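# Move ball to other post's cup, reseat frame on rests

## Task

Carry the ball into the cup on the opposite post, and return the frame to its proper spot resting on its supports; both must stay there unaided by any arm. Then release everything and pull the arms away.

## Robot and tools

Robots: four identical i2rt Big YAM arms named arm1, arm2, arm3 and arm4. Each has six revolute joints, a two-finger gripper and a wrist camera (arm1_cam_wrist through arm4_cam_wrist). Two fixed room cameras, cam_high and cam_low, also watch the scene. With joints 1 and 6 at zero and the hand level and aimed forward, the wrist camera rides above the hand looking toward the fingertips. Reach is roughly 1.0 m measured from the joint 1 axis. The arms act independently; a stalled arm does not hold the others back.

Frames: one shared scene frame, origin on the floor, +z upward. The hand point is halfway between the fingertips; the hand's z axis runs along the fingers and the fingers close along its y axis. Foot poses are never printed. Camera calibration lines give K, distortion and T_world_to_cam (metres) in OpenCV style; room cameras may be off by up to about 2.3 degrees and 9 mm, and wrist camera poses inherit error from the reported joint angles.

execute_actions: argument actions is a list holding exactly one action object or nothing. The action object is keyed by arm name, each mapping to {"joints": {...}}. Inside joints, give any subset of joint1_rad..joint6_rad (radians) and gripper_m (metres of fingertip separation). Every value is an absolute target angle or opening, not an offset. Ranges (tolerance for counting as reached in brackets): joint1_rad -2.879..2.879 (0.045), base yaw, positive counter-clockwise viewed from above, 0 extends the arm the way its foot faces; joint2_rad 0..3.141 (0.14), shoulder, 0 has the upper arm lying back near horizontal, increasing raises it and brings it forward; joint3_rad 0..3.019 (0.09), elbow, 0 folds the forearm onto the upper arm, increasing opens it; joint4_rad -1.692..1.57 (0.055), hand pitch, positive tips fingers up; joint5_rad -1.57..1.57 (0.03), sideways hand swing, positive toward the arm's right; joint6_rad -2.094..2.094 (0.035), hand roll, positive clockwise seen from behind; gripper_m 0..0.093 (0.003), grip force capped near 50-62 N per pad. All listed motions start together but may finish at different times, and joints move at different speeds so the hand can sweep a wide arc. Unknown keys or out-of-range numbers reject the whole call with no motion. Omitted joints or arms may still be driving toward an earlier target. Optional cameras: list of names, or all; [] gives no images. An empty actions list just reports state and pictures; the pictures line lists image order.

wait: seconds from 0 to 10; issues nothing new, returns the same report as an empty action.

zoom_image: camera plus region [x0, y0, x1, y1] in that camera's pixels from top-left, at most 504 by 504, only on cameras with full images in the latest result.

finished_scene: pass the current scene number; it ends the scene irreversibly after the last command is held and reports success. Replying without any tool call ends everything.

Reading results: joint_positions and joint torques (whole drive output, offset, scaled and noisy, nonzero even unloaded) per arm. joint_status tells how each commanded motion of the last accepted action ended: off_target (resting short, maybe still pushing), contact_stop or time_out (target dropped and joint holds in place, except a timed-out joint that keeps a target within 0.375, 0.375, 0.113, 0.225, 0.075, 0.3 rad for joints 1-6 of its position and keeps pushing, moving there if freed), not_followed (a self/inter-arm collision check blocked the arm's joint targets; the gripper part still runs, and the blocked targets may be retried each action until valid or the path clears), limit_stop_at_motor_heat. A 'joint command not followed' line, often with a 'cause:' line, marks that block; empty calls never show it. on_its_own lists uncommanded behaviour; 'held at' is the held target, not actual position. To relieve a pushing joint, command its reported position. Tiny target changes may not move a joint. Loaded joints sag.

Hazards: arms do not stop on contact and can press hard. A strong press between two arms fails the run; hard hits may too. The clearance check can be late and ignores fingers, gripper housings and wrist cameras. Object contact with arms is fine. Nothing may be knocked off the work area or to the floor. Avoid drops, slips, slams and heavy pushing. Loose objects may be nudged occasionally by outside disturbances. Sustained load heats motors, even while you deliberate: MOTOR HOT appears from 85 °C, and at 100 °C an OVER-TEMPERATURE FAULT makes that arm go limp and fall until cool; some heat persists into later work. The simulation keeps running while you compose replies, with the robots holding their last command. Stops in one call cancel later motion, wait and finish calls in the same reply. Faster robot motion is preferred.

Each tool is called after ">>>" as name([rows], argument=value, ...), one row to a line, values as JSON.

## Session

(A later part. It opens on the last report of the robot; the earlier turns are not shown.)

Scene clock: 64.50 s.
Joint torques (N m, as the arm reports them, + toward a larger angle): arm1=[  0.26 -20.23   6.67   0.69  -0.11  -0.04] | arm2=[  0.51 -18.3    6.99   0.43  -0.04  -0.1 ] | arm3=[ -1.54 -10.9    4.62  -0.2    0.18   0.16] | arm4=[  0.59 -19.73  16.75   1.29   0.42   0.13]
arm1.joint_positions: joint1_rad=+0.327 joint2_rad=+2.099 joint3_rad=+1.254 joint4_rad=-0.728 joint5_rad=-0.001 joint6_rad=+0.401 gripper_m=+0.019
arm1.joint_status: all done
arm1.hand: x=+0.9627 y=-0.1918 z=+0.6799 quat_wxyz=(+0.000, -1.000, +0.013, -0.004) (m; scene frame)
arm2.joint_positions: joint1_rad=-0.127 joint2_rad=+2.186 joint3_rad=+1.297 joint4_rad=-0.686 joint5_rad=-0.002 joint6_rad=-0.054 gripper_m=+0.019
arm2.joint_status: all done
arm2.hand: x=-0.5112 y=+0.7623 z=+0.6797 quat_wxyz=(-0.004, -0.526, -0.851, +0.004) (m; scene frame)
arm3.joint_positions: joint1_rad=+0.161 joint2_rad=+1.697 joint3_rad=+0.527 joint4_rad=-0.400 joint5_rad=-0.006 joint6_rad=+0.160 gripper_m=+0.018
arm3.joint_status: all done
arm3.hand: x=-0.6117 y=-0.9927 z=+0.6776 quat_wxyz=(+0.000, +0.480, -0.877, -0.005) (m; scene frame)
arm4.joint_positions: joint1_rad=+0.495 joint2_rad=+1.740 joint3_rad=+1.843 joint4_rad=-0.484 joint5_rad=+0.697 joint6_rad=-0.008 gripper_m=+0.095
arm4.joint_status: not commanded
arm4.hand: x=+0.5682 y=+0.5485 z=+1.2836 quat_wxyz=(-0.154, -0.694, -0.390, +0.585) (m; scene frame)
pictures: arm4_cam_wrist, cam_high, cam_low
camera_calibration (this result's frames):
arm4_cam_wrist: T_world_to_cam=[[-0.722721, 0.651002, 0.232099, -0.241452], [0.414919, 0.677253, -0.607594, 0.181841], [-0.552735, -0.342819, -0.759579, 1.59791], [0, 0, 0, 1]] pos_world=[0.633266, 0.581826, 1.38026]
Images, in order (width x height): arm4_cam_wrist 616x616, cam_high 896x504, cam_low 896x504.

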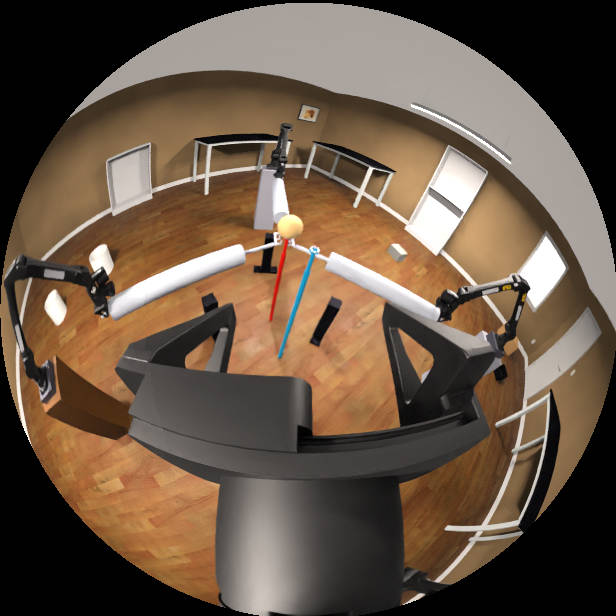

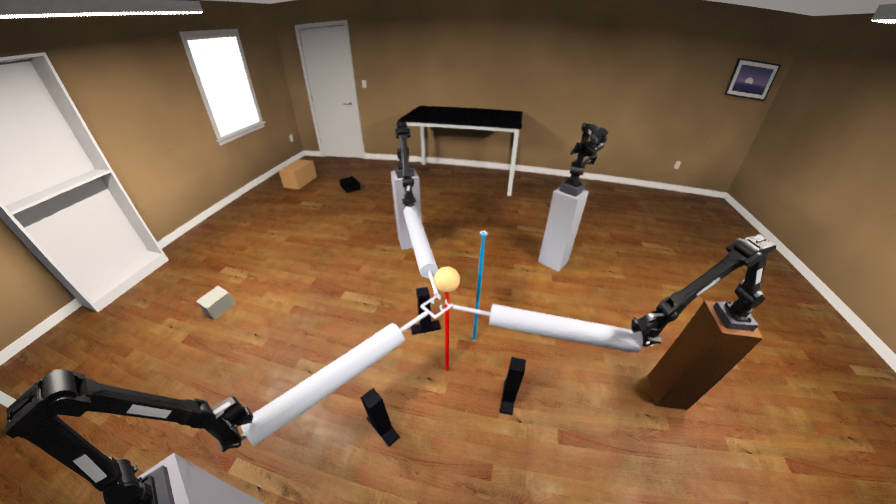

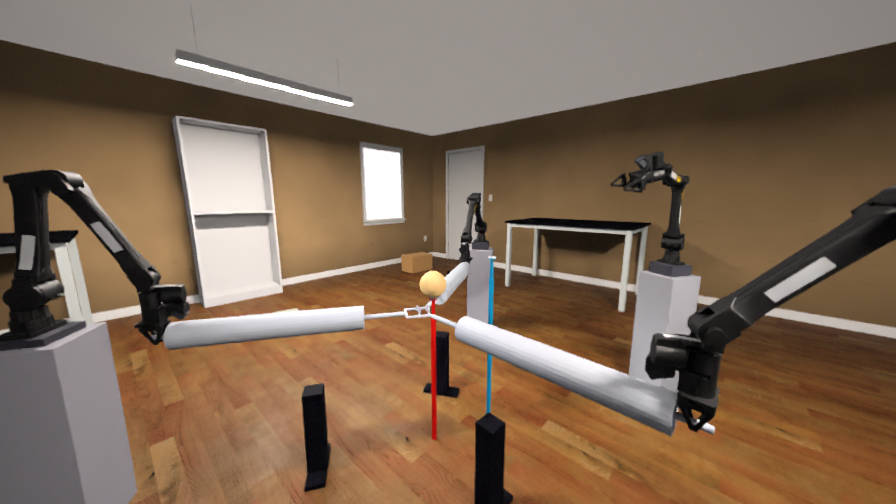

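>>> execute_actions([
  {"arm1":{"joints":{"joint1_rad":0.268,"joint2_rad":2.005,"joint3_rad":1.14,"joint4_rad":-0.645,"joint6_rad":0.345}},"arm2":{"joints":{"joint1_rad":-0.047,"joint2_rad":2.085,"joint3_rad":1.226,"joint4_rad":-0.625,"joint6_rad":0.02}},"arm3":{"joints":{"joint1_rad":0.125,"joint2_rad":1.77,"joint3_rad":0.7,"joint4_rad":-0.477,"joint6_rad":0.128}}},
], cameras=["cam_high","cam_low"])

>>> zoom_image(camera="cam_high", region=[400, 260, 480, 330])

>>> zoom_image(camera="cam_low", region=[390, 265, 470, 335])

Scene clock: 75.93 s.
Joint torques (N m, as the arm reports them, + toward a larger angle): arm1=[  0.14 -20.56   5.75   1.01  -0.02  -0.02] | arm2=[  0.43 -19.05   6.48   1.05  -0.1   -0.1 ] | arm3=[ -3.38 -10.35   5.14   0.33   0.06   0.05] | arm4=[  0.58 -19.73  16.75   1.29   0.42   0.13]
arm1.joint_positions: joint1_rad=+0.264 joint2_rad=+2.047 joint3_rad=+1.128 joint4_rad=-0.661 joint5_rad=-0.003 joint6_rad=+0.339 gripper_m=+0.019
arm1.joint_status: all done
arm1.hand: x=+0.9891 y=-0.1492 z=+0.6750 quat_wxyz=(+0.000, -1.000, +0.013, -0.008) (m; scene frame)
arm2.joint_positions: joint1_rad=-0.043 joint2_rad=+2.148 joint3_rad=+1.211 joint4_rad=-0.644 joint5_rad=-0.001 joint6_rad=+0.031 gripper_m=+0.019
arm2.joint_status: all done
arm2.hand: x=-0.4836 y=+0.8053 z=+0.6782 quat_wxyz=(-0.001, -0.526, -0.851, +0.003) (m; scene frame)
arm3.joint_positions: joint1_rad=+0.140 joint2_rad=+1.769 joint3_rad=+0.671 joint4_rad=-0.473 joint5_rad=-0.003 joint6_rad=+0.141 gripper_m=+0.018
arm3.joint_status: all done
arm3.hand: x=-0.5846 y=-0.9494 z=+0.6802 quat_wxyz=(+0.000, +0.479, -0.878, -0.003) (m; scene frame)
arm4.joint_positions: joint1_rad=+0.495 joint2_rad=+1.740 joint3_rad=+1.843 joint4_rad=-0.484 joint5_rad=+0.697 joint6_rad=-0.008 gripper_m=+0.095
arm4.joint_status: not commanded
arm4.hand: x=+0.5682 y=+0.5485 z=+1.2836 quat_wxyz=(-0.154, -0.694, -0.390, +0.585) (m; scene frame)
pictures: cam_high, cam_low
Images, in order (width x height): cam_high 896x504, cam_low 896x504.

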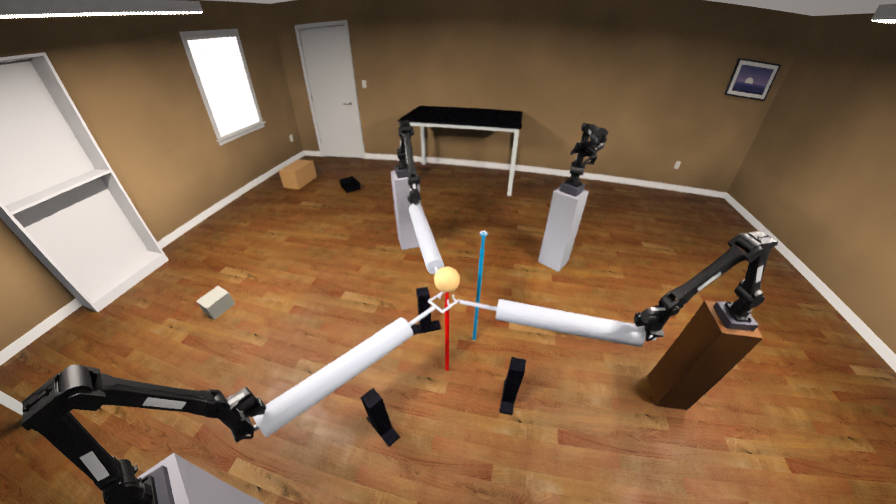

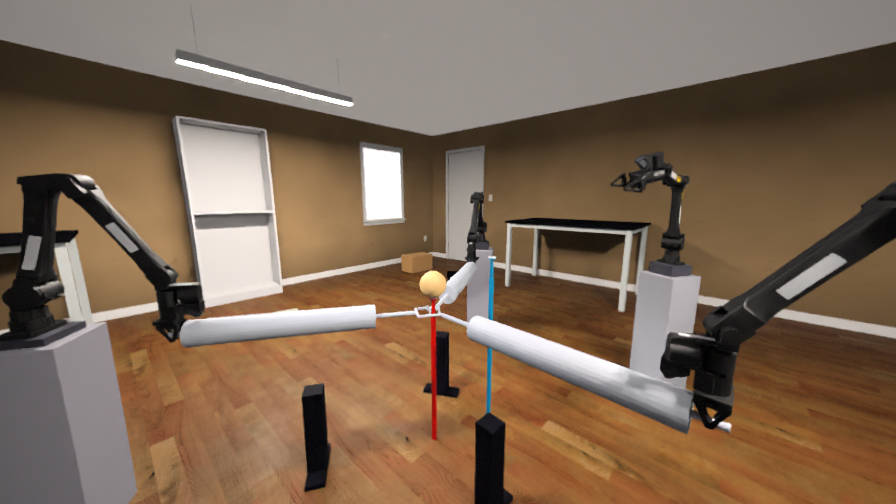

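Region (400, 260, 480, 330) of cam_high's 896x504 image, scaled by 6.300, with more detail than that image has; it fills the top 441 rows of this view, and the rest is white.

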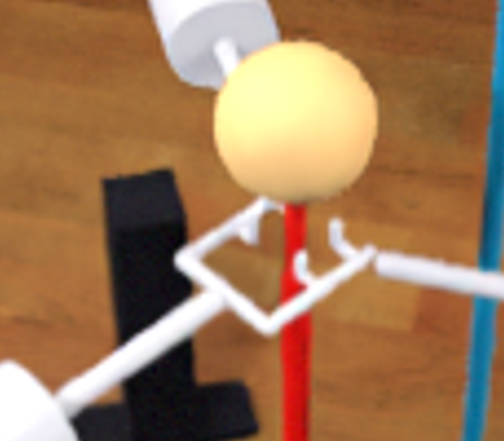

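Region (390, 265, 470, 335) of cam_low's 896x504 image, scaled by 6.300, with more detail than that image has; it fills the top 441 rows of this view, and the rest is white.

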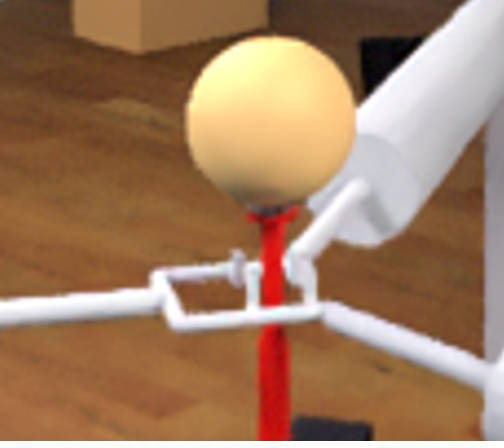

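>>> execute_actions([
  {"arm1":{"joints":{"joint2_rad":1.925,"joint3_rad":1.162,"joint4_rad":-0.745}},"arm2":{"joints":{"joint2_rad":2.005,"joint3_rad":1.24,"joint4_rad":-0.72}},"arm3":{"joints":{"joint1_rad":0.135,"joint2_rad":1.625,"joint3_rad":0.72,"joint4_rad":-0.61}}},
], cameras=[])

Scene clock: 84.07 s.
Joint torques (N m, as the arm reports them, + toward a larger angle): arm1=[ -0.05 -18.92   7.91   0.4    0.03  -0.06] | arm2=[  0.1  -17.33   8.44   0.65  -0.08  -0.1 ] | arm3=[ -2.53 -12.02   6.33   0.56  -0.09   0.04] | arm4=[  0.61 -19.76  16.74   1.29   0.42   0.13]
arm1.joint_positions: joint1_rad=+0.269 joint2_rad=+1.954 joint3_rad=+1.128 joint4_rad=-0.742 joint5_rad=-0.004 joint6_rad=+0.343 gripper_m=+0.019
arm1.joint_status: all done
arm1.hand: x=+0.9891 y=-0.1521 z=+0.7179 quat_wxyz=(-0.002, -1.000, +0.013, -0.003) (m; scene frame)
arm2.joint_positions: joint1_rad=-0.043 joint2_rad=+2.059 joint3_rad=+1.211 joint4_rad=-0.725 joint5_rad=-0.001 joint6_rad=+0.031 gripper_m=+0.019
arm2.joint_status: all done
arm2.hand: x=-0.4826 y=+0.8037 z=+0.7220 quat_wxyz=(-0.004, -0.526, -0.851, +0.005) (m; scene frame)
arm3.joint_positions: joint1_rad=+0.140 joint2_rad=+1.651 joint3_rad=+0.685 joint4_rad=-0.612 joint5_rad=+0.001 joint6_rad=+0.141 gripper_m=+0.018
arm3.joint_status: all done
arm3.hand: x=-0.5845 y=-0.9509 z=+0.7202 quat_wxyz=(+0.001, +0.479, -0.878, +0.000) (m; scene frame)
arm4.joint_positions: joint1_rad=+0.495 joint2_rad=+1.740 joint3_rad=+1.843 joint4_rad=-0.484 joint5_rad=+0.697 joint6_rad=-0.008 gripper_m=+0.095
arm4.joint_status: not commanded
arm4.hand: x=+0.5682 y=+0.5485 z=+1.2836 quat_wxyz=(-0.154, -0.694, -0.390, +0.585) (m; scene frame)
pictures: none
No camera images: the call's "cameras" was empty. Leave "cameras" out to get every camera's image.

>>> execute_actions([
  {"arm1":{"joints":{"joint2_rad":1.85,"joint3_rad":1.2,"joint4_rad":-0.84}},"arm2":{"joints":{"joint2_rad":1.925,"joint3_rad":1.27,"joint4_rad":-0.805}},"arm3":{"joints":{"joint2_rad":1.525,"joint3_rad":0.76,"joint4_rad":-0.74}}},
], cameras=[])

>>> execute_actions([
  {"arm1":{"joints":{"joint2_rad":1.765,"joint3_rad":1.248,"joint4_rad":-0.96}},"arm2":{"joints":{"joint2_rad":1.84,"joint3_rad":1.308,"joint4_rad":-0.92}},"arm3":{"joints":{"joint2_rad":1.41,"joint3_rad":0.825,"joint4_rad":-0.905}}},
], cameras=["cam_low"])

>>> execute_actions([
  {"arm1":{"joints":{"joint1_rad":0.192,"joint2_rad":1.59,"joint3_rad":1.25,"joint4_rad":-1.14,"joint6_rad":0.27}},"arm2":{"joints":{"joint1_rad":0.033,"joint2_rad":1.68,"joint3_rad":1.31,"joint4_rad":-1.085,"joint6_rad":0.1}},"arm3":{"joints":{"joint1_rad":0.127,"joint2_rad":1.42,"joint3_rad":1.08,"joint4_rad":-1.155}}},
], cameras=[])

>>> execute_actions([
  {"arm1":{"joints":{"joint1_rad":0.09,"joint2_rad":1.44,"joint3_rad":1.305,"joint4_rad":-1.338,"joint6_rad":0.165}},"arm2":{"joints":{"joint1_rad":0.137,"joint2_rad":1.54,"joint3_rad":1.365,"joint4_rad":-1.272,"joint6_rad":0.205}},"arm3":{"joints":{"joint1_rad":0.122,"joint2_rad":1.5,"joint3_rad":1.39,"joint4_rad":-1.382}}},
], cameras=[])

>>> execute_actions([
  {"arm1":{"joints":{"joint1_rad":-0.125,"joint2_rad":1.32,"joint3_rad":1.16,"joint4_rad":-1.33,"joint6_rad":-0.05}},"arm2":{"joints":{"joint1_rad":0.34,"joint2_rad":1.47,"joint3_rad":1.255,"joint4_rad":-1.25,"joint6_rad":0.408}},"arm3":{"joints":{"joint1_rad":0.114,"joint2_rad":1.74,"joint3_rad":1.69,"joint4_rad":-1.445,"joint6_rad":0.115}}},
], cameras=["cam_low","cam_high"])

Scene clock: 103.63 s.
Joint torques (N m, as the arm reports them, + toward a larger angle): arm1=[ -0.08 -19.19   9.86   0.08   0.03  -0.06] | arm2=[  0.3  -17.85  11.2    0.19  -0.13  -0.11] | arm3=[ -2.32 -12.08   7.94   0.03  -0.05   0.05] | arm4=[  0.56 -19.75  16.75   1.29   0.42   0.13]
arm1.joint_positions: joint1_rad=+0.269 joint2_rad=+1.887 joint3_rad=+1.145 joint4_rad=-0.828 joint5_rad=-0.004 joint6_rad=+0.343 gripper_m=+0.019
arm1.joint_status: all done
arm1.hand: x=+0.9885 y=-0.1517 z=+0.7539 quat_wxyz=(-0.002, -1.000, +0.013, -0.003) (m; scene frame)
arm2.joint_positions: joint1_rad=-0.043 joint2_rad=+1.983 joint3_rad=+1.214 joint4_rad=-0.799 joint5_rad=+0.000 joint6_rad=+0.031 gripper_m=+0.019
arm2.joint_status: all done
arm2.hand: x=-0.4834 y=+0.8049 z=+0.7596 quat_wxyz=(-0.005, -0.526, -0.850, +0.006) (m; scene frame)
arm3.joint_positions: joint1_rad=+0.140 joint2_rad=+1.556 joint3_rad=+0.710 joint4_rad=-0.731 joint5_rad=+0.000 joint6_rad=+0.141 gripper_m=+0.018
arm3.joint_status: all done
arm3.hand: x=-0.5845 y=-0.9506 z=+0.7561 quat_wxyz=(+0.001, +0.479, -0.878, -0.001) (m; scene frame)
arm4.joint_positions: joint1_rad=+0.495 joint2_rad=+1.740 joint3_rad=+1.843 joint4_rad=-0.484 joint5_rad=+0.697 joint6_rad=-0.008 gripper_m=+0.095
arm4.joint_status: not commanded
arm4.hand: x=+0.5682 y=+0.5485 z=+1.2836 quat_wxyz=(-0.154, -0.694, -0.390, +0.585) (m; scene frame)
pictures: none
No camera images: the call's "cameras" was empty. Leave "cameras" out to get every camera's image.

Scene clock: 104.57 s.
Joint torques (N m, as the arm reports them, + toward a larger angle): arm1=[ -0.05 -18.37  11.14   0.33   0.01  -0.06] | arm2=[ -0.04 -17.11  13.04   0.27  -0.12  -0.1 ] | arm3=[ -2.59 -10.94   9.46   0.17  -0.05   0.05] | arm4=[  0.62 -19.77  16.76   1.29   0.42   0.13]
arm1.joint_positions: joint1_rad=+0.269 joint2_rad=+1.796 joint3_rad=+1.184 joint4_rad=-0.955 joint5_rad=-0.004 joint6_rad=+0.343 gripper_m=+0.019
arm1.joint_status: all done
arm1.hand: x=+0.9879 y=-0.1517 z=+0.8076 quat_wxyz=(-0.002, -1.000, +0.013, -0.002) (m; scene frame)
arm2.joint_positions: joint1_rad=-0.043 joint2_rad=+1.890 joint3_rad=+1.239 joint4_rad=-0.915 joint5_rad=+0.000 joint6_rad=+0.031 gripper_m=+0.019
arm2.joint_status: all done
arm2.hand: x=-0.4838 y=+0.8061 z=+0.8125 quat_wxyz=(-0.007, -0.526, -0.850, +0.007) (m; scene frame)
arm3.joint_positions: joint1_rad=+0.140 joint2_rad=+1.437 joint3_rad=+0.764 joint4_rad=-0.899 joint5_rad=+0.000 joint6_rad=+0.141 gripper_m=+0.018
arm3.joint_status: all done
arm3.hand: x=-0.5841 y=-0.9499 z=+0.8085 quat_wxyz=(+0.000, +0.479, -0.878, -0.002) (m; scene frame)
arm4.joint_positions: joint1_rad=+0.495 joint2_rad=+1.740 joint3_rad=+1.843 joint4_rad=-0.484 joint5_rad=+0.697 joint6_rad=-0.008 gripper_m=+0.095
arm4.joint_status: not commanded
arm4.hand: x=+0.5682 y=+0.5485 z=+1.2836 quat_wxyz=(-0.154, -0.694, -0.390, +0.585) (m; scene frame)
pictures: cam_low
Images, in order (width x height): cam_low 896x504.

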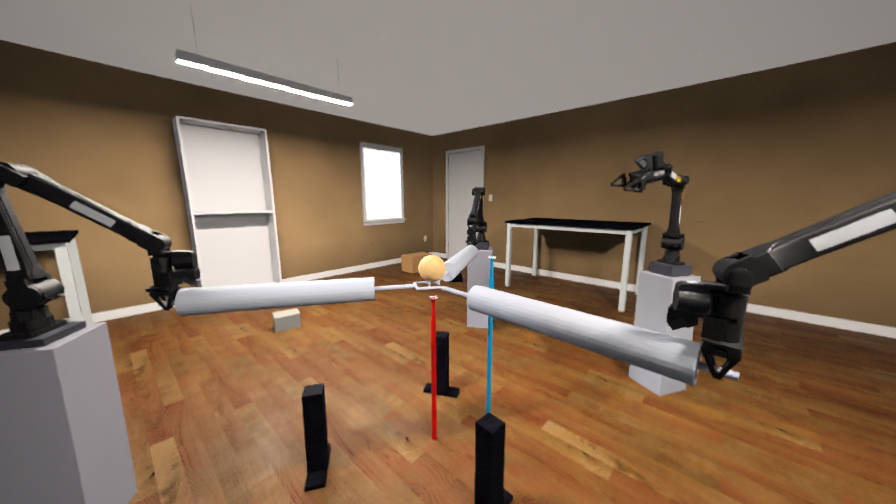

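Scene clock: 105.57 s.
Joint torques (N m, as the arm reports them, + toward a larger angle): arm1=[ -0.42 -14.77  11.73   0.44  -0.06  -0.1 ] | arm2=[  0.57 -14.23  13.89   0.61   0.2   -0.09] | arm3=[ -3.02 -11.33  11.1    0.2   -0.24   0.07] | arm4=[  0.57 -19.74  16.75   1.29   0.42   0.13]
arm1.joint_positions: joint1_rad=+0.197 joint2_rad=+1.603 joint3_rad=+1.189 joint4_rad=-1.139 joint5_rad=-0.002 joint6_rad=+0.273 gripper_m=+0.019
arm1.joint_status: all done
arm1.hand: x=+1.0072 y=-0.1107 z=+0.8956 quat_wxyz=(-0.003, -1.000, +0.014, +0.004) (m; scene frame)
arm2.joint_positions: joint1_rad=+0.033 joint2_rad=+1.712 joint3_rad=+1.241 joint4_rad=-1.093 joint5_rad=-0.008 joint6_rad=+0.107 gripper_m=+0.019
arm2.joint_status: all done
arm2.hand: x=-0.4629 y=+0.8493 z=+0.8973 quat_wxyz=(-0.010, -0.526, -0.850, +0.004) (m; scene frame)
arm3.joint_positions: joint1_rad=+0.138 joint2_rad=+1.437 joint3_rad=+1.006 joint4_rad=-1.149 joint5_rad=+0.004 joint6_rad=+0.139 gripper_m=+0.018
arm3.joint_status: all done
arm3.hand: x=-0.5631 y=-0.9086 z=+0.8874 quat_wxyz=(+0.001, +0.479, -0.878, +0.002) (m; scene frame)
arm4.joint_positions: joint1_rad=+0.495 joint2_rad=+1.740 joint3_rad=+1.843 joint4_rad=-0.484 joint5_rad=+0.697 joint6_rad=-0.008 gripper_m=+0.095
arm4.joint_status: not commanded
arm4.hand: x=+0.5682 y=+0.5485 z=+1.2836 quat_wxyz=(-0.154, -0.694, -0.390, +0.585) (m; scene frame)
pictures: none
No camera images: the call's "cameras" was empty. Leave "cameras" out to get every camera's image.

Scene clock: 106.60 s.
Joint torques (N m, as the arm reports them, + toward a larger angle): arm1=[ -0.24 -12.94  12.46   0.42   0.03  -0.12] | arm2=[  0.66 -13.34  15.79   0.55   0.16  -0.04] | arm3=[ -3.16 -13.38  11.94   0.51  -0.24   0.07] | arm4=[  0.61 -19.75  16.75   1.28   0.42   0.13]
arm1.joint_positions: joint1_rad=+0.094 joint2_rad=+1.455 joint3_rad=+1.240 joint4_rad=-1.335 joint5_rad=-0.004 joint6_rad=+0.169 gripper_m=+0.019
arm1.joint_status: all done
arm1.hand: x=+1.0294 y=-0.0605 z=+0.9757 quat_wxyz=(-0.004, -1.000, +0.013, +0.006) (m; scene frame)
arm2.joint_positions: joint1_rad=+0.136 joint2_rad=+1.572 joint3_rad=+1.281 joint4_rad=-1.277 joint5_rad=-0.007 joint6_rad=+0.209 gripper_m=+0.019
arm2.joint_status: all done
arm2.hand: x=-0.4403 y=+0.9011 z=+0.9732 quat_wxyz=(-0.007, -0.526, -0.850, +0.003) (m; scene frame)
arm3.joint_positions: joint1_rad=+0.134 joint2_rad=+1.517 joint3_rad=+1.311 joint4_rad=-1.383 joint5_rad=+0.004 joint6_rad=+0.138 gripper_m=+0.018
arm3.joint_status: all done
arm3.hand: x=-0.5386 y=-0.8594 z=+0.9664 quat_wxyz=(+0.005, +0.478, -0.878, +0.005) (m; scene frame)
arm4.joint_positions: joint1_rad=+0.495 joint2_rad=+1.740 joint3_rad=+1.843 joint4_rad=-0.484 joint5_rad=+0.697 joint6_rad=-0.008 gripper_m=+0.095
arm4.joint_status: not commanded
arm4.hand: x=+0.5682 y=+0.5485 z=+1.2836 quat_wxyz=(-0.154, -0.694, -0.390, +0.585) (m; scene frame)
pictures: none
No camera images: the call's "cameras" was empty. Leave "cameras" out to get every camera's image.

Scene clock: 107.63 s.
Joint torques (N m, as the arm reports them, + toward a larger angle): arm1=[ -1.02 -11.94  10.29   1.29   0.26  -0.17] | arm2=[  0.38 -13.76  12.23   1.26   0.28  -0.07] | arm3=[ -2.63 -18.75  12.19   0.05  -0.3    0.12] | arm4=[  0.58 -19.78  16.75   1.28   0.42   0.13]
arm1.joint_positions: joint1_rad=-0.114 joint2_rad=+1.347 joint3_rad=+1.124 joint4_rad=-1.352 joint5_rad=-0.010 joint6_rad=-0.041 gripper_m=+0.019
arm1.joint_status: all done
arm1.hand: x=+1.0742 y=+0.0235 z=+0.9734 quat_wxyz=(-0.005, -1.000, +0.012, -0.005) (m; scene frame)
arm2.joint_positions: joint1_rad=+0.342 joint2_rad=+1.522 joint3_rad=+1.211 joint4_rad=-1.277 joint5_rad=-0.010 joint6_rad=+0.415 gripper_m=+0.019
arm2.joint_status: all done
arm2.hand: x=-0.3929 y=+0.9840 z=+0.9681 quat_wxyz=(+0.003, -0.526, -0.851, +0.000) (m; scene frame)
arm3.joint_positions: joint1_rad=+0.119 joint2_rad=+1.772 joint3_rad=+1.607 joint4_rad=-1.437 joint5_rad=+0.005 joint6_rad=+0.120 gripper_m=+0.018
arm3.joint_status: all done
arm3.hand: x=-0.4912 y=-0.7775 z=+0.9582 quat_wxyz=(+0.010, +0.479, -0.878, +0.009) (m; scene frame)
arm4.joint_positions: joint1_rad=+0.495 joint2_rad=+1.740 joint3_rad=+1.843 joint4_rad=-0.484 joint5_rad=+0.697 joint6_rad=-0.008 gripper_m=+0.095
arm4.joint_status: not commanded
arm4.hand: x=+0.5682 y=+0.5485 z=+1.2836 quat_wxyz=(-0.154, -0.694, -0.390, +0.585) (m; scene frame)
pictures: cam_high, cam_low
Images, in order (width x height): cam_high 896x504, cam_low 896x504.

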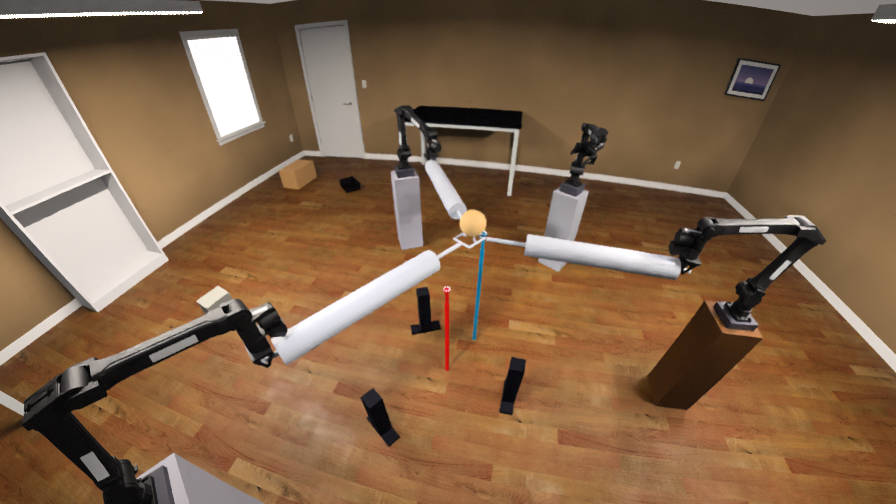

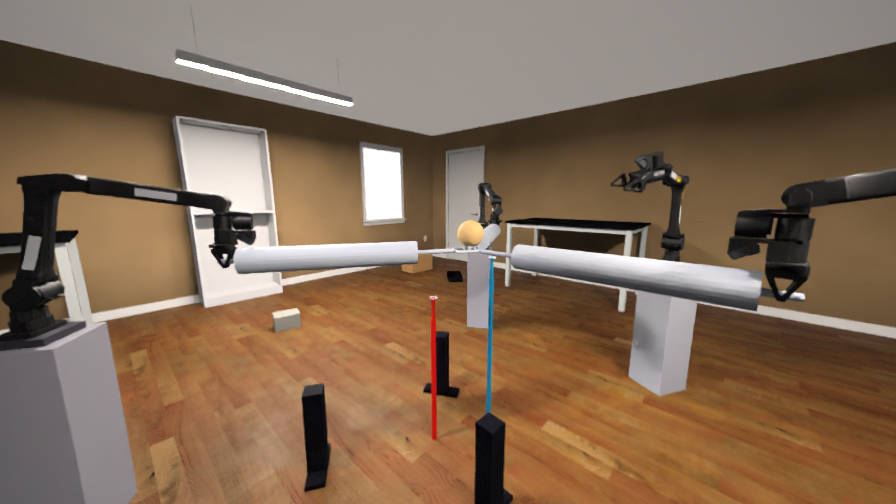

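>>> execute_actions([
  {"arm1":{"joints":{"joint1_rad":-0.382,"joint2_rad":1.26,"joint3_rad":1.1,"joint4_rad":-1.335,"joint6_rad":-0.305}},"arm2":{"joints":{"joint1_rad":0.555,"joint2_rad":1.435,"joint3_rad":1.23,"joint4_rad":-1.25,"joint6_rad":0.625}},"arm3":{"joints":{"joint2_rad":1.985,"joint3_rad":2.085,"joint4_rad":-1.57}}},
], cameras=["cam_low","cam_high"])

>>> zoom_image(camera="cam_high", region=[445, 190, 525, 270])

>>> zoom_image(camera="cam_low", region=[450, 210, 530, 290])

Scene clock: 114.13 s.
Joint torques (N m, as the arm reports them, + toward a larger angle): arm1=[ -1.   -11.19  10.28   1.15   0.25  -0.15] | arm2=[  0.49 -13.39  12.7    1.26   0.61  -0.04] | arm3=[ -2.19 -23.41  12.29   0.18  -0.31   0.15] | arm4=[  0.6  -19.78  16.74   1.29   0.42   0.13]
arm1.joint_positions: joint1_rad=-0.369 joint2_rad=+1.289 joint3_rad=+1.064 joint4_rad=-1.355 joint5_rad=-0.010 joint6_rad=-0.297 gripper_m=+0.019
arm1.joint_status: all done
arm1.hand: x=+1.1145 y=+0.1097 z=+0.9713 quat_wxyz=(-0.006, -1.000, +0.012, -0.006) (m; scene frame)
arm2.joint_positions: joint1_rad=+0.557 joint2_rad=+1.488 joint3_rad=+1.182 joint4_rad=-1.277 joint5_rad=-0.018 joint6_rad=+0.629 gripper_m=+0.019
arm2.joint_status: all done
arm2.hand: x=-0.3517 y=+1.0677 z=+0.9698 quat_wxyz=(+0.003, -0.525, -0.851, -0.003) (m; scene frame)
arm3.joint_positions: joint1_rad=+0.114 joint2_rad=+2.028 joint3_rad=+2.002 joint4_rad=-1.565 joint5_rad=+0.006 joint6_rad=+0.116 gripper_m=+0.018
arm3.joint_status: all done
arm3.hand: x=-0.4472 y=-0.6947 z=+0.9638 quat_wxyz=(+0.005, +0.479, -0.878, +0.006) (m; scene frame)
arm4.joint_positions: joint1_rad=+0.495 joint2_rad=+1.740 joint3_rad=+1.843 joint4_rad=-0.484 joint5_rad=+0.697 joint6_rad=-0.008 gripper_m=+0.095
arm4.joint_status: not commanded
arm4.hand: x=+0.5682 y=+0.5485 z=+1.2836 quat_wxyz=(-0.154, -0.694, -0.390, +0.585) (m; scene frame)
pictures: cam_high, cam_low
Images, in order (width x height): cam_high 896x504, cam_low 896x504.

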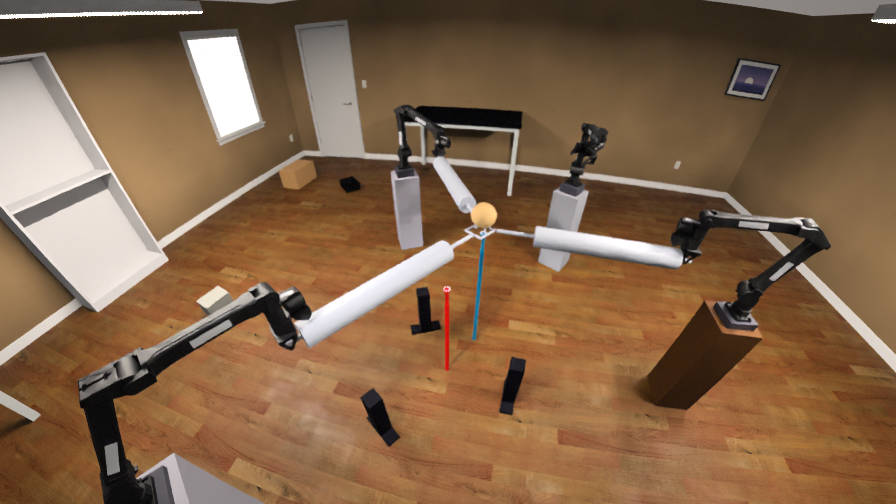

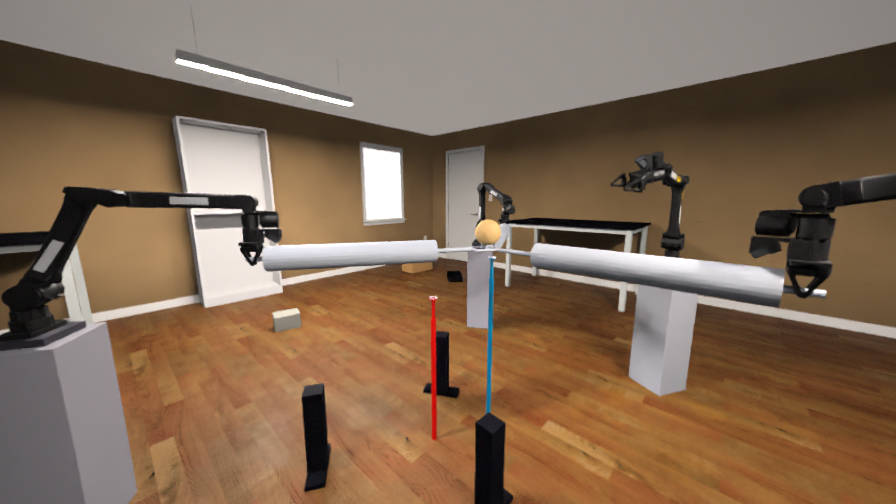

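Region (445, 190, 525, 270) of cam_high's 896x504 image, scaled by 6.300, with more detail than that image has.

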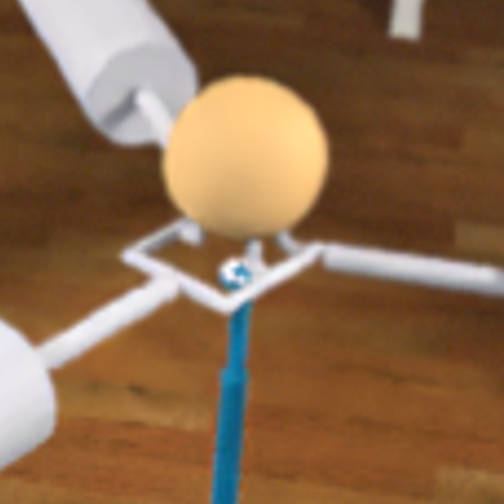

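Region (450, 210, 530, 290) of cam_low's 896x504 image, scaled by 6.300, with more detail than that image has.

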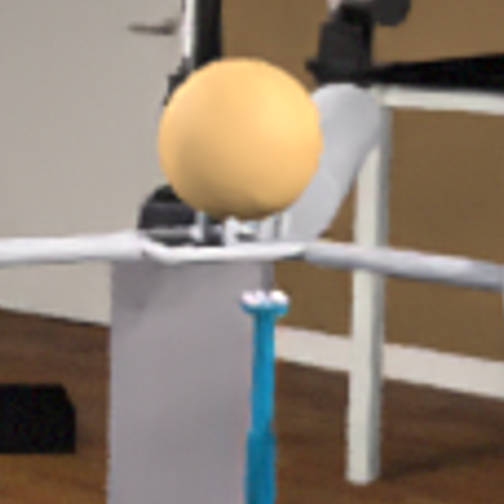

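>>> execute_actions(actions=[], cameras=["cam_high","cam_low"])

Scene clock: 132.73 s.
Joint torques (N m, as the arm reports them, + toward a larger angle): arm1=[ -1.01 -11.18  10.29   1.16   0.25  -0.15] | arm2=[  0.31 -13.42  12.65   1.27   0.62  -0.04] | arm3=[ -2.35 -23.43  12.32   0.22  -0.31   0.16] | arm4=[  0.56 -19.72  16.75   1.28   0.42   0.13]
arm1.joint_positions: joint1_rad=-0.369 joint2_rad=+1.289 joint3_rad=+1.064 joint4_rad=-1.355 joint5_rad=-0.010 joint6_rad=-0.297 gripper_m=+0.019
arm1.joint_status: all done
arm1.hand: x=+1.1145 y=+0.1097 z=+0.9713 quat_wxyz=(-0.006, -1.000, +0.012, -0.006) (m; scene frame)
arm2.joint_positions: joint1_rad=+0.557 joint2_rad=+1.488 joint3_rad=+1.182 joint4_rad=-1.277 joint5_rad=-0.018 joint6_rad=+0.629 gripper_m=+0.019
arm2.joint_status: all done
arm2.hand: x=-0.3517 y=+1.0677 z=+0.9698 quat_wxyz=(+0.003, -0.525, -0.851, -0.003) (m; scene frame)
arm3.joint_positions: joint1_rad=+0.114 joint2_rad=+2.028 joint3_rad=+2.002 joint4_rad=-1.565 joint5_rad=+0.006 joint6_rad=+0.116 gripper_m=+0.018
arm3.joint_status: all done
arm3.hand: x=-0.4472 y=-0.6947 z=+0.9638 quat_wxyz=(+0.005, +0.479, -0.878, +0.006) (m; scene frame)
arm4.joint_positions: joint1_rad=+0.495 joint2_rad=+1.740 joint3_rad=+1.843 joint4_rad=-0.484 joint5_rad=+0.697 joint6_rad=-0.008 gripper_m=+0.095
arm4.joint_status: not commanded
arm4.hand: x=+0.5682 y=+0.5485 z=+1.2836 quat_wxyz=(-0.154, -0.694, -0.390, +0.585) (m; scene frame)
pictures: cam_high, cam_low
Images, in order (width x height): cam_high 896x504, cam_low 896x504.

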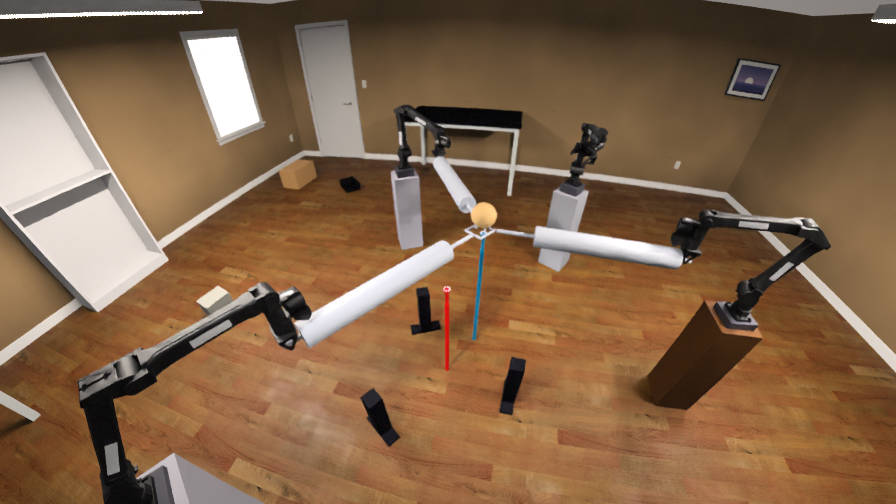

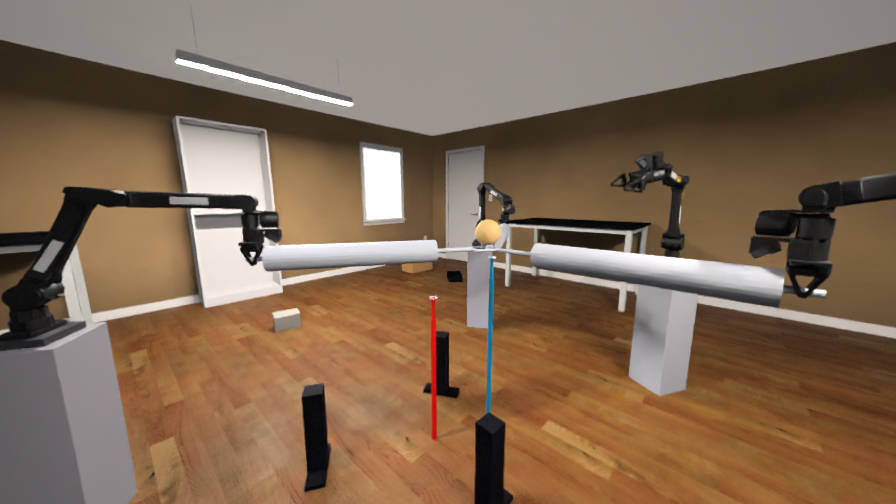

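>>> execute_actions([
  {"arm1":{"joints":{"joint1_rad":-0.46,"joint2_rad":1.30,"joint3_rad":1.145,"joint6_rad":-0.385}},"arm2":{"joints":{"joint1_rad":0.628,"joint2_rad":1.402,"joint3_rad":1.19,"joint6_rad":0.695}},"arm3":{"joints":{"joint1_rad":0.14,"joint2_rad":2.085,"joint3_rad":2.23,"joint4_rad":-1.625,"joint6_rad":0.135}}},
], cameras=["cam_high","cam_low"])

>>> zoom_image(camera="cam_high", region=[445,190,525,270])

>>> zoom_image(camera="cam_low", region=[450,210,530,290])

Scene clock: 148.03 s.
Joint torques (N m, as the arm reports them, + toward a larger angle): arm1=[-0.54 -8.88 13.09  1.02  0.18 -0.1 ] | arm2=[  0.73 -13.06  10.85   1.29   0.38   0.02] | arm3=[ -0.39 -22.67  12.42  -0.05  -0.27   0.31] | arm4=[  0.61 -19.76  16.76   1.28   0.42   0.13]
arm1.joint_positions: joint1_rad=-0.453 joint2_rad=+1.298 joint3_rad=+1.070 joint4_rad=-1.351 joint5_rad=-0.009 joint6_rad=-0.383 gripper_m=+0.019
arm1.joint_status: all done
arm1.hand: x=+1.1216 y=+0.1390 z=+0.9707 quat_wxyz=(-0.006, -1.000, +0.011, -0.005) (m; scene frame)
arm2.joint_positions: joint1_rad=+0.621 joint2_rad=+1.456 joint3_rad=+1.163 joint4_rad=-1.277 joint5_rad=-0.011 joint6_rad=+0.691 gripper_m=+0.019
arm2.joint_status: all done
arm2.hand: x=-0.3475 y=+1.0941 z=+0.9754 quat_wxyz=(-0.004, -0.525, -0.851, +0.000) (m; scene frame)
arm3.joint_positions: joint1_rad=+0.118 joint2_rad=+2.106 joint3_rad=+2.146 joint4_rad=-1.614 joint5_rad=+0.005 joint6_rad=+0.117 gripper_m=+0.018
arm3.joint_status: all done
arm3.hand: x=-0.4378 y=-0.6690 z=+0.9700 quat_wxyz=(-0.001, +0.480, -0.877, +0.001) (m; scene frame)
arm4.joint_positions: joint1_rad=+0.495 joint2_rad=+1.740 joint3_rad=+1.843 joint4_rad=-0.484 joint5_rad=+0.697 joint6_rad=-0.008 gripper_m=+0.095
arm4.joint_status: not commanded
arm4.hand: x=+0.5682 y=+0.5485 z=+1.2836 quat_wxyz=(-0.154, -0.694, -0.390, +0.585) (m; scene frame)
pictures: cam_high, cam_low
Images, in order (width x height): cam_high 896x504, cam_low 896x504.

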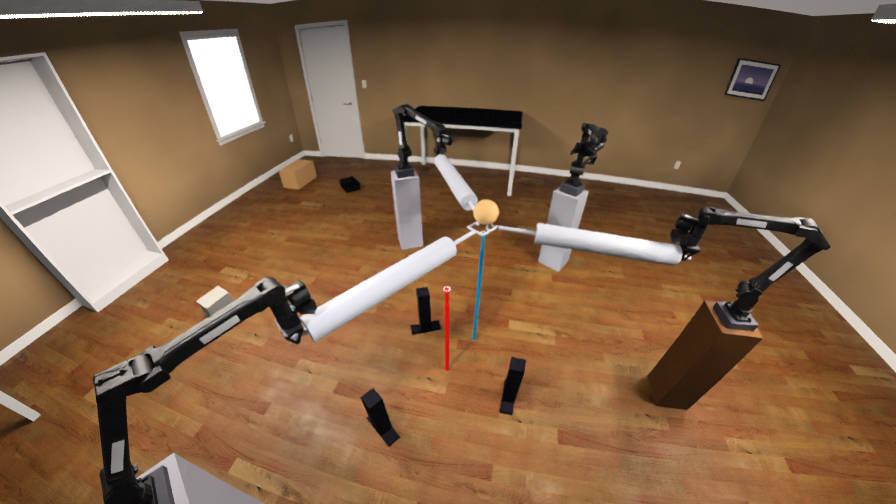

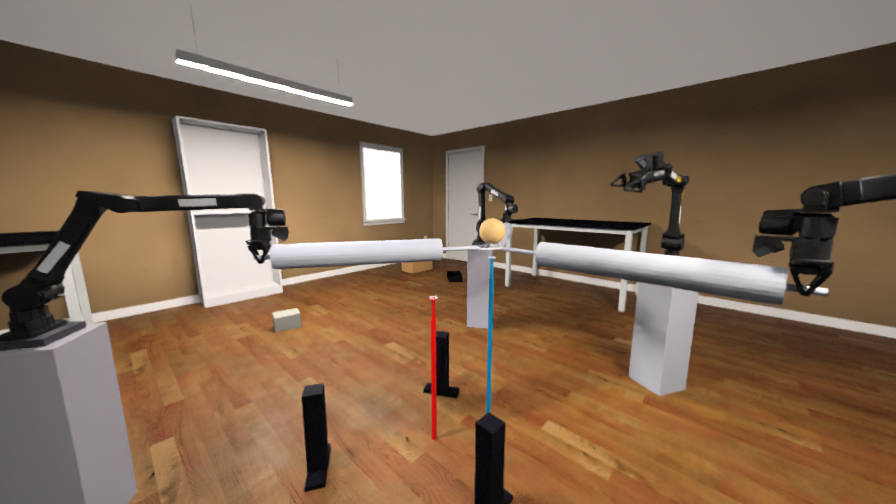

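Region (445, 190, 525, 270) of cam_high's 896x504 image, scaled by 6.300, with more detail than that image has.

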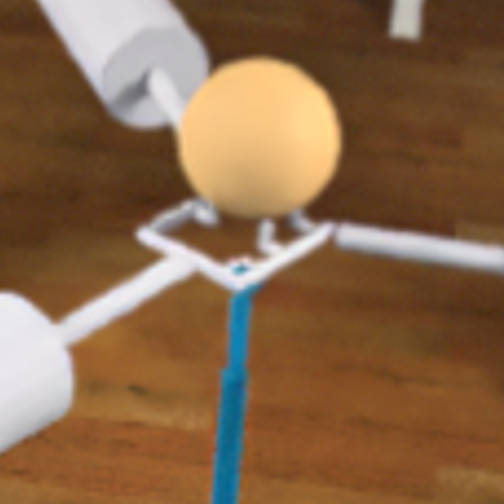

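Region (450, 210, 530, 290) of cam_low's 896x504 image, scaled by 6.300, with more detail than that image has.

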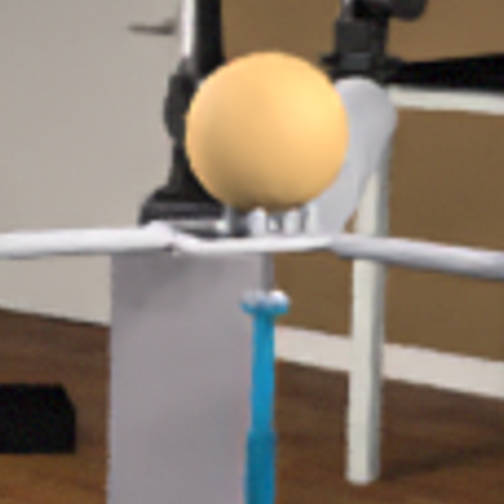

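>>> execute_actions([
  {"arm1":{"joints":{"joint1_rad":-0.482,"joint2_rad":1.342,"joint3_rad":1.075,"joint4_rad":-1.26,"joint6_rad":-0.405}},"arm2":{"joints":{"joint1_rad":0.646,"joint2_rad":1.397,"joint3_rad":1.103,"joint4_rad":-1.17,"joint6_rad":0.71}},"arm3":{"joints":{"joint1_rad":0.157,"joint2_rad":2.105,"joint3_rad":2.155,"joint4_rad":-1.545,"joint6_rad":0.15}}},
], cameras=["cam_high","cam_low"])

>>> zoom_image(camera="cam_high", region=[445,190,525,270])

>>> zoom_image(camera="cam_low", region=[450,210,530,290])

Scene clock: 160.63 s.
Joint torques (N m, as the arm reports them, + toward a larger angle): arm1=[ -0.71 -10.79   8.91   1.04   0.08  -0.09] | arm2=[  0.82 -12.88  10.75   1.44   0.43   0.01] | arm3=[ -0.73 -22.91   9.5    1.19  -0.21   0.27] | arm4=[  0.6  -19.75  16.75   1.29   0.42   0.13]
arm1.joint_positions: joint1_rad=-0.474 joint2_rad=+1.355 joint3_rad=+1.055 joint4_rad=-1.276 joint5_rad=-0.007 joint6_rad=-0.404 gripper_m=+0.019
arm1.joint_status: all done
arm1.hand: x=+1.1109 y=+0.1523 z=+0.9456 quat_wxyz=(-0.004, -1.000, +0.011, -0.004) (m; scene frame)
arm2.joint_positions: joint1_rad=+0.639 joint2_rad=+1.449 joint3_rad=+1.073 joint4_rad=-1.201 joint5_rad=-0.013 joint6_rad=+0.709 gripper_m=+0.019
arm2.joint_status: all done
arm2.hand: x=-0.3580 y=+1.1066 z=+0.9457 quat_wxyz=(-0.001, -0.524, -0.852, -0.001) (m; scene frame)
arm3.joint_positions: joint1_rad=+0.139 joint2_rad=+2.126 joint3_rad=+2.118 joint4_rad=-1.561 joint5_rad=+0.003 joint6_rad=+0.137 gripper_m=+0.018
arm3.joint_status: all done
arm3.hand: x=-0.4473 y=-0.6562 z=+0.9467 quat_wxyz=(-0.003, +0.481, -0.877, -0.001) (m; scene frame)
arm4.joint_positions: joint1_rad=+0.495 joint2_rad=+1.740 joint3_rad=+1.843 joint4_rad=-0.484 joint5_rad=+0.697 joint6_rad=-0.008 gripper_m=+0.095
arm4.joint_status: not commanded
arm4.hand: x=+0.5682 y=+0.5485 z=+1.2836 quat_wxyz=(-0.154, -0.694, -0.390, +0.585) (m; scene frame)
pictures: cam_high, cam_low
Images, in order (width x height): cam_high 896x504, cam_low 896x504.

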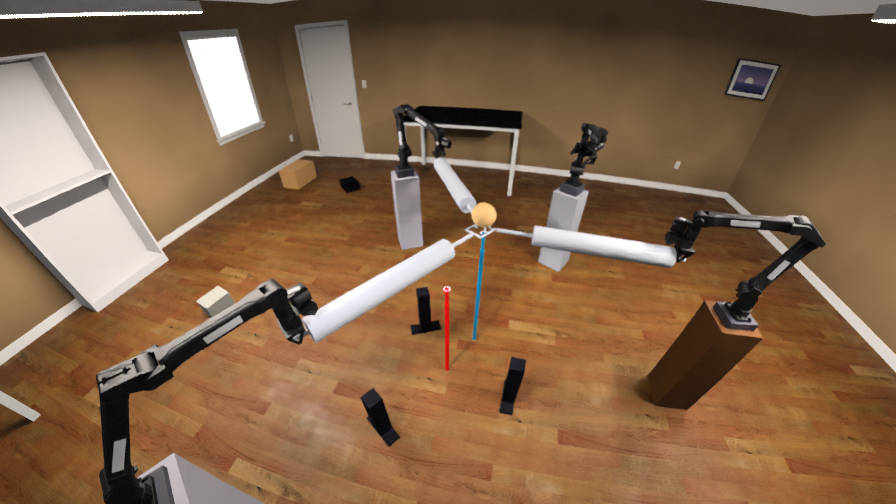

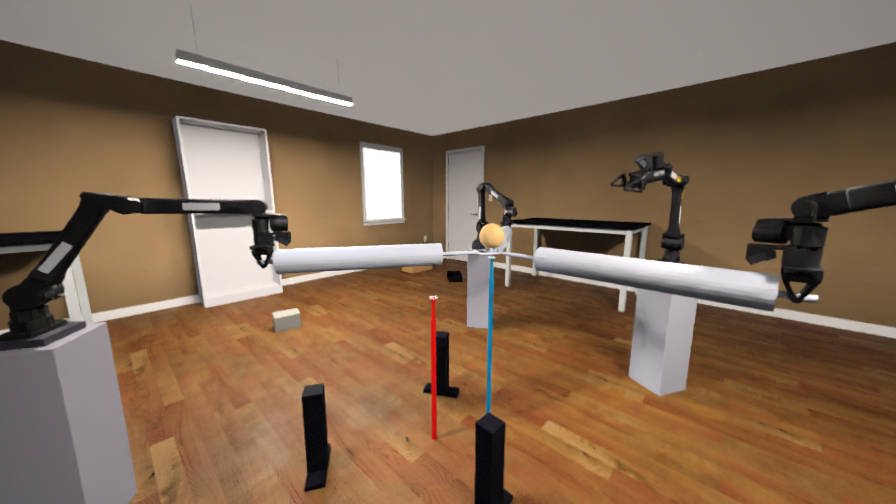

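Region (445, 190, 525, 270) of cam_high's 896x504 image, scaled by 6.300, with more detail than that image has.

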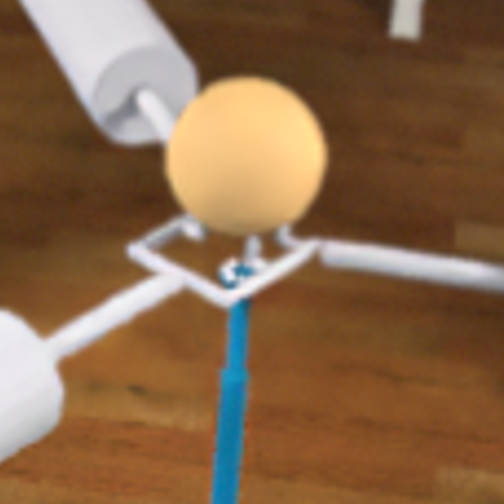

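Region (450, 210, 530, 290) of cam_low's 896x504 image, scaled by 6.300, with more detail than that image has.

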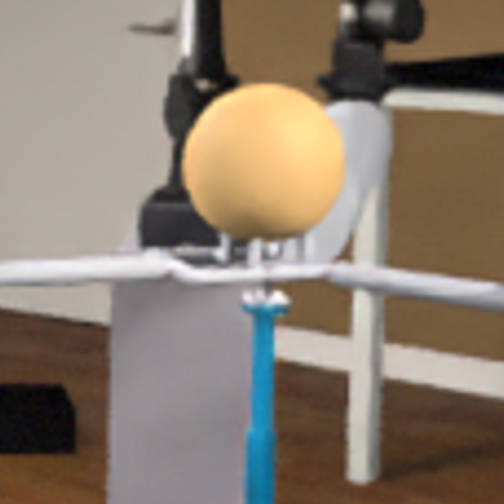

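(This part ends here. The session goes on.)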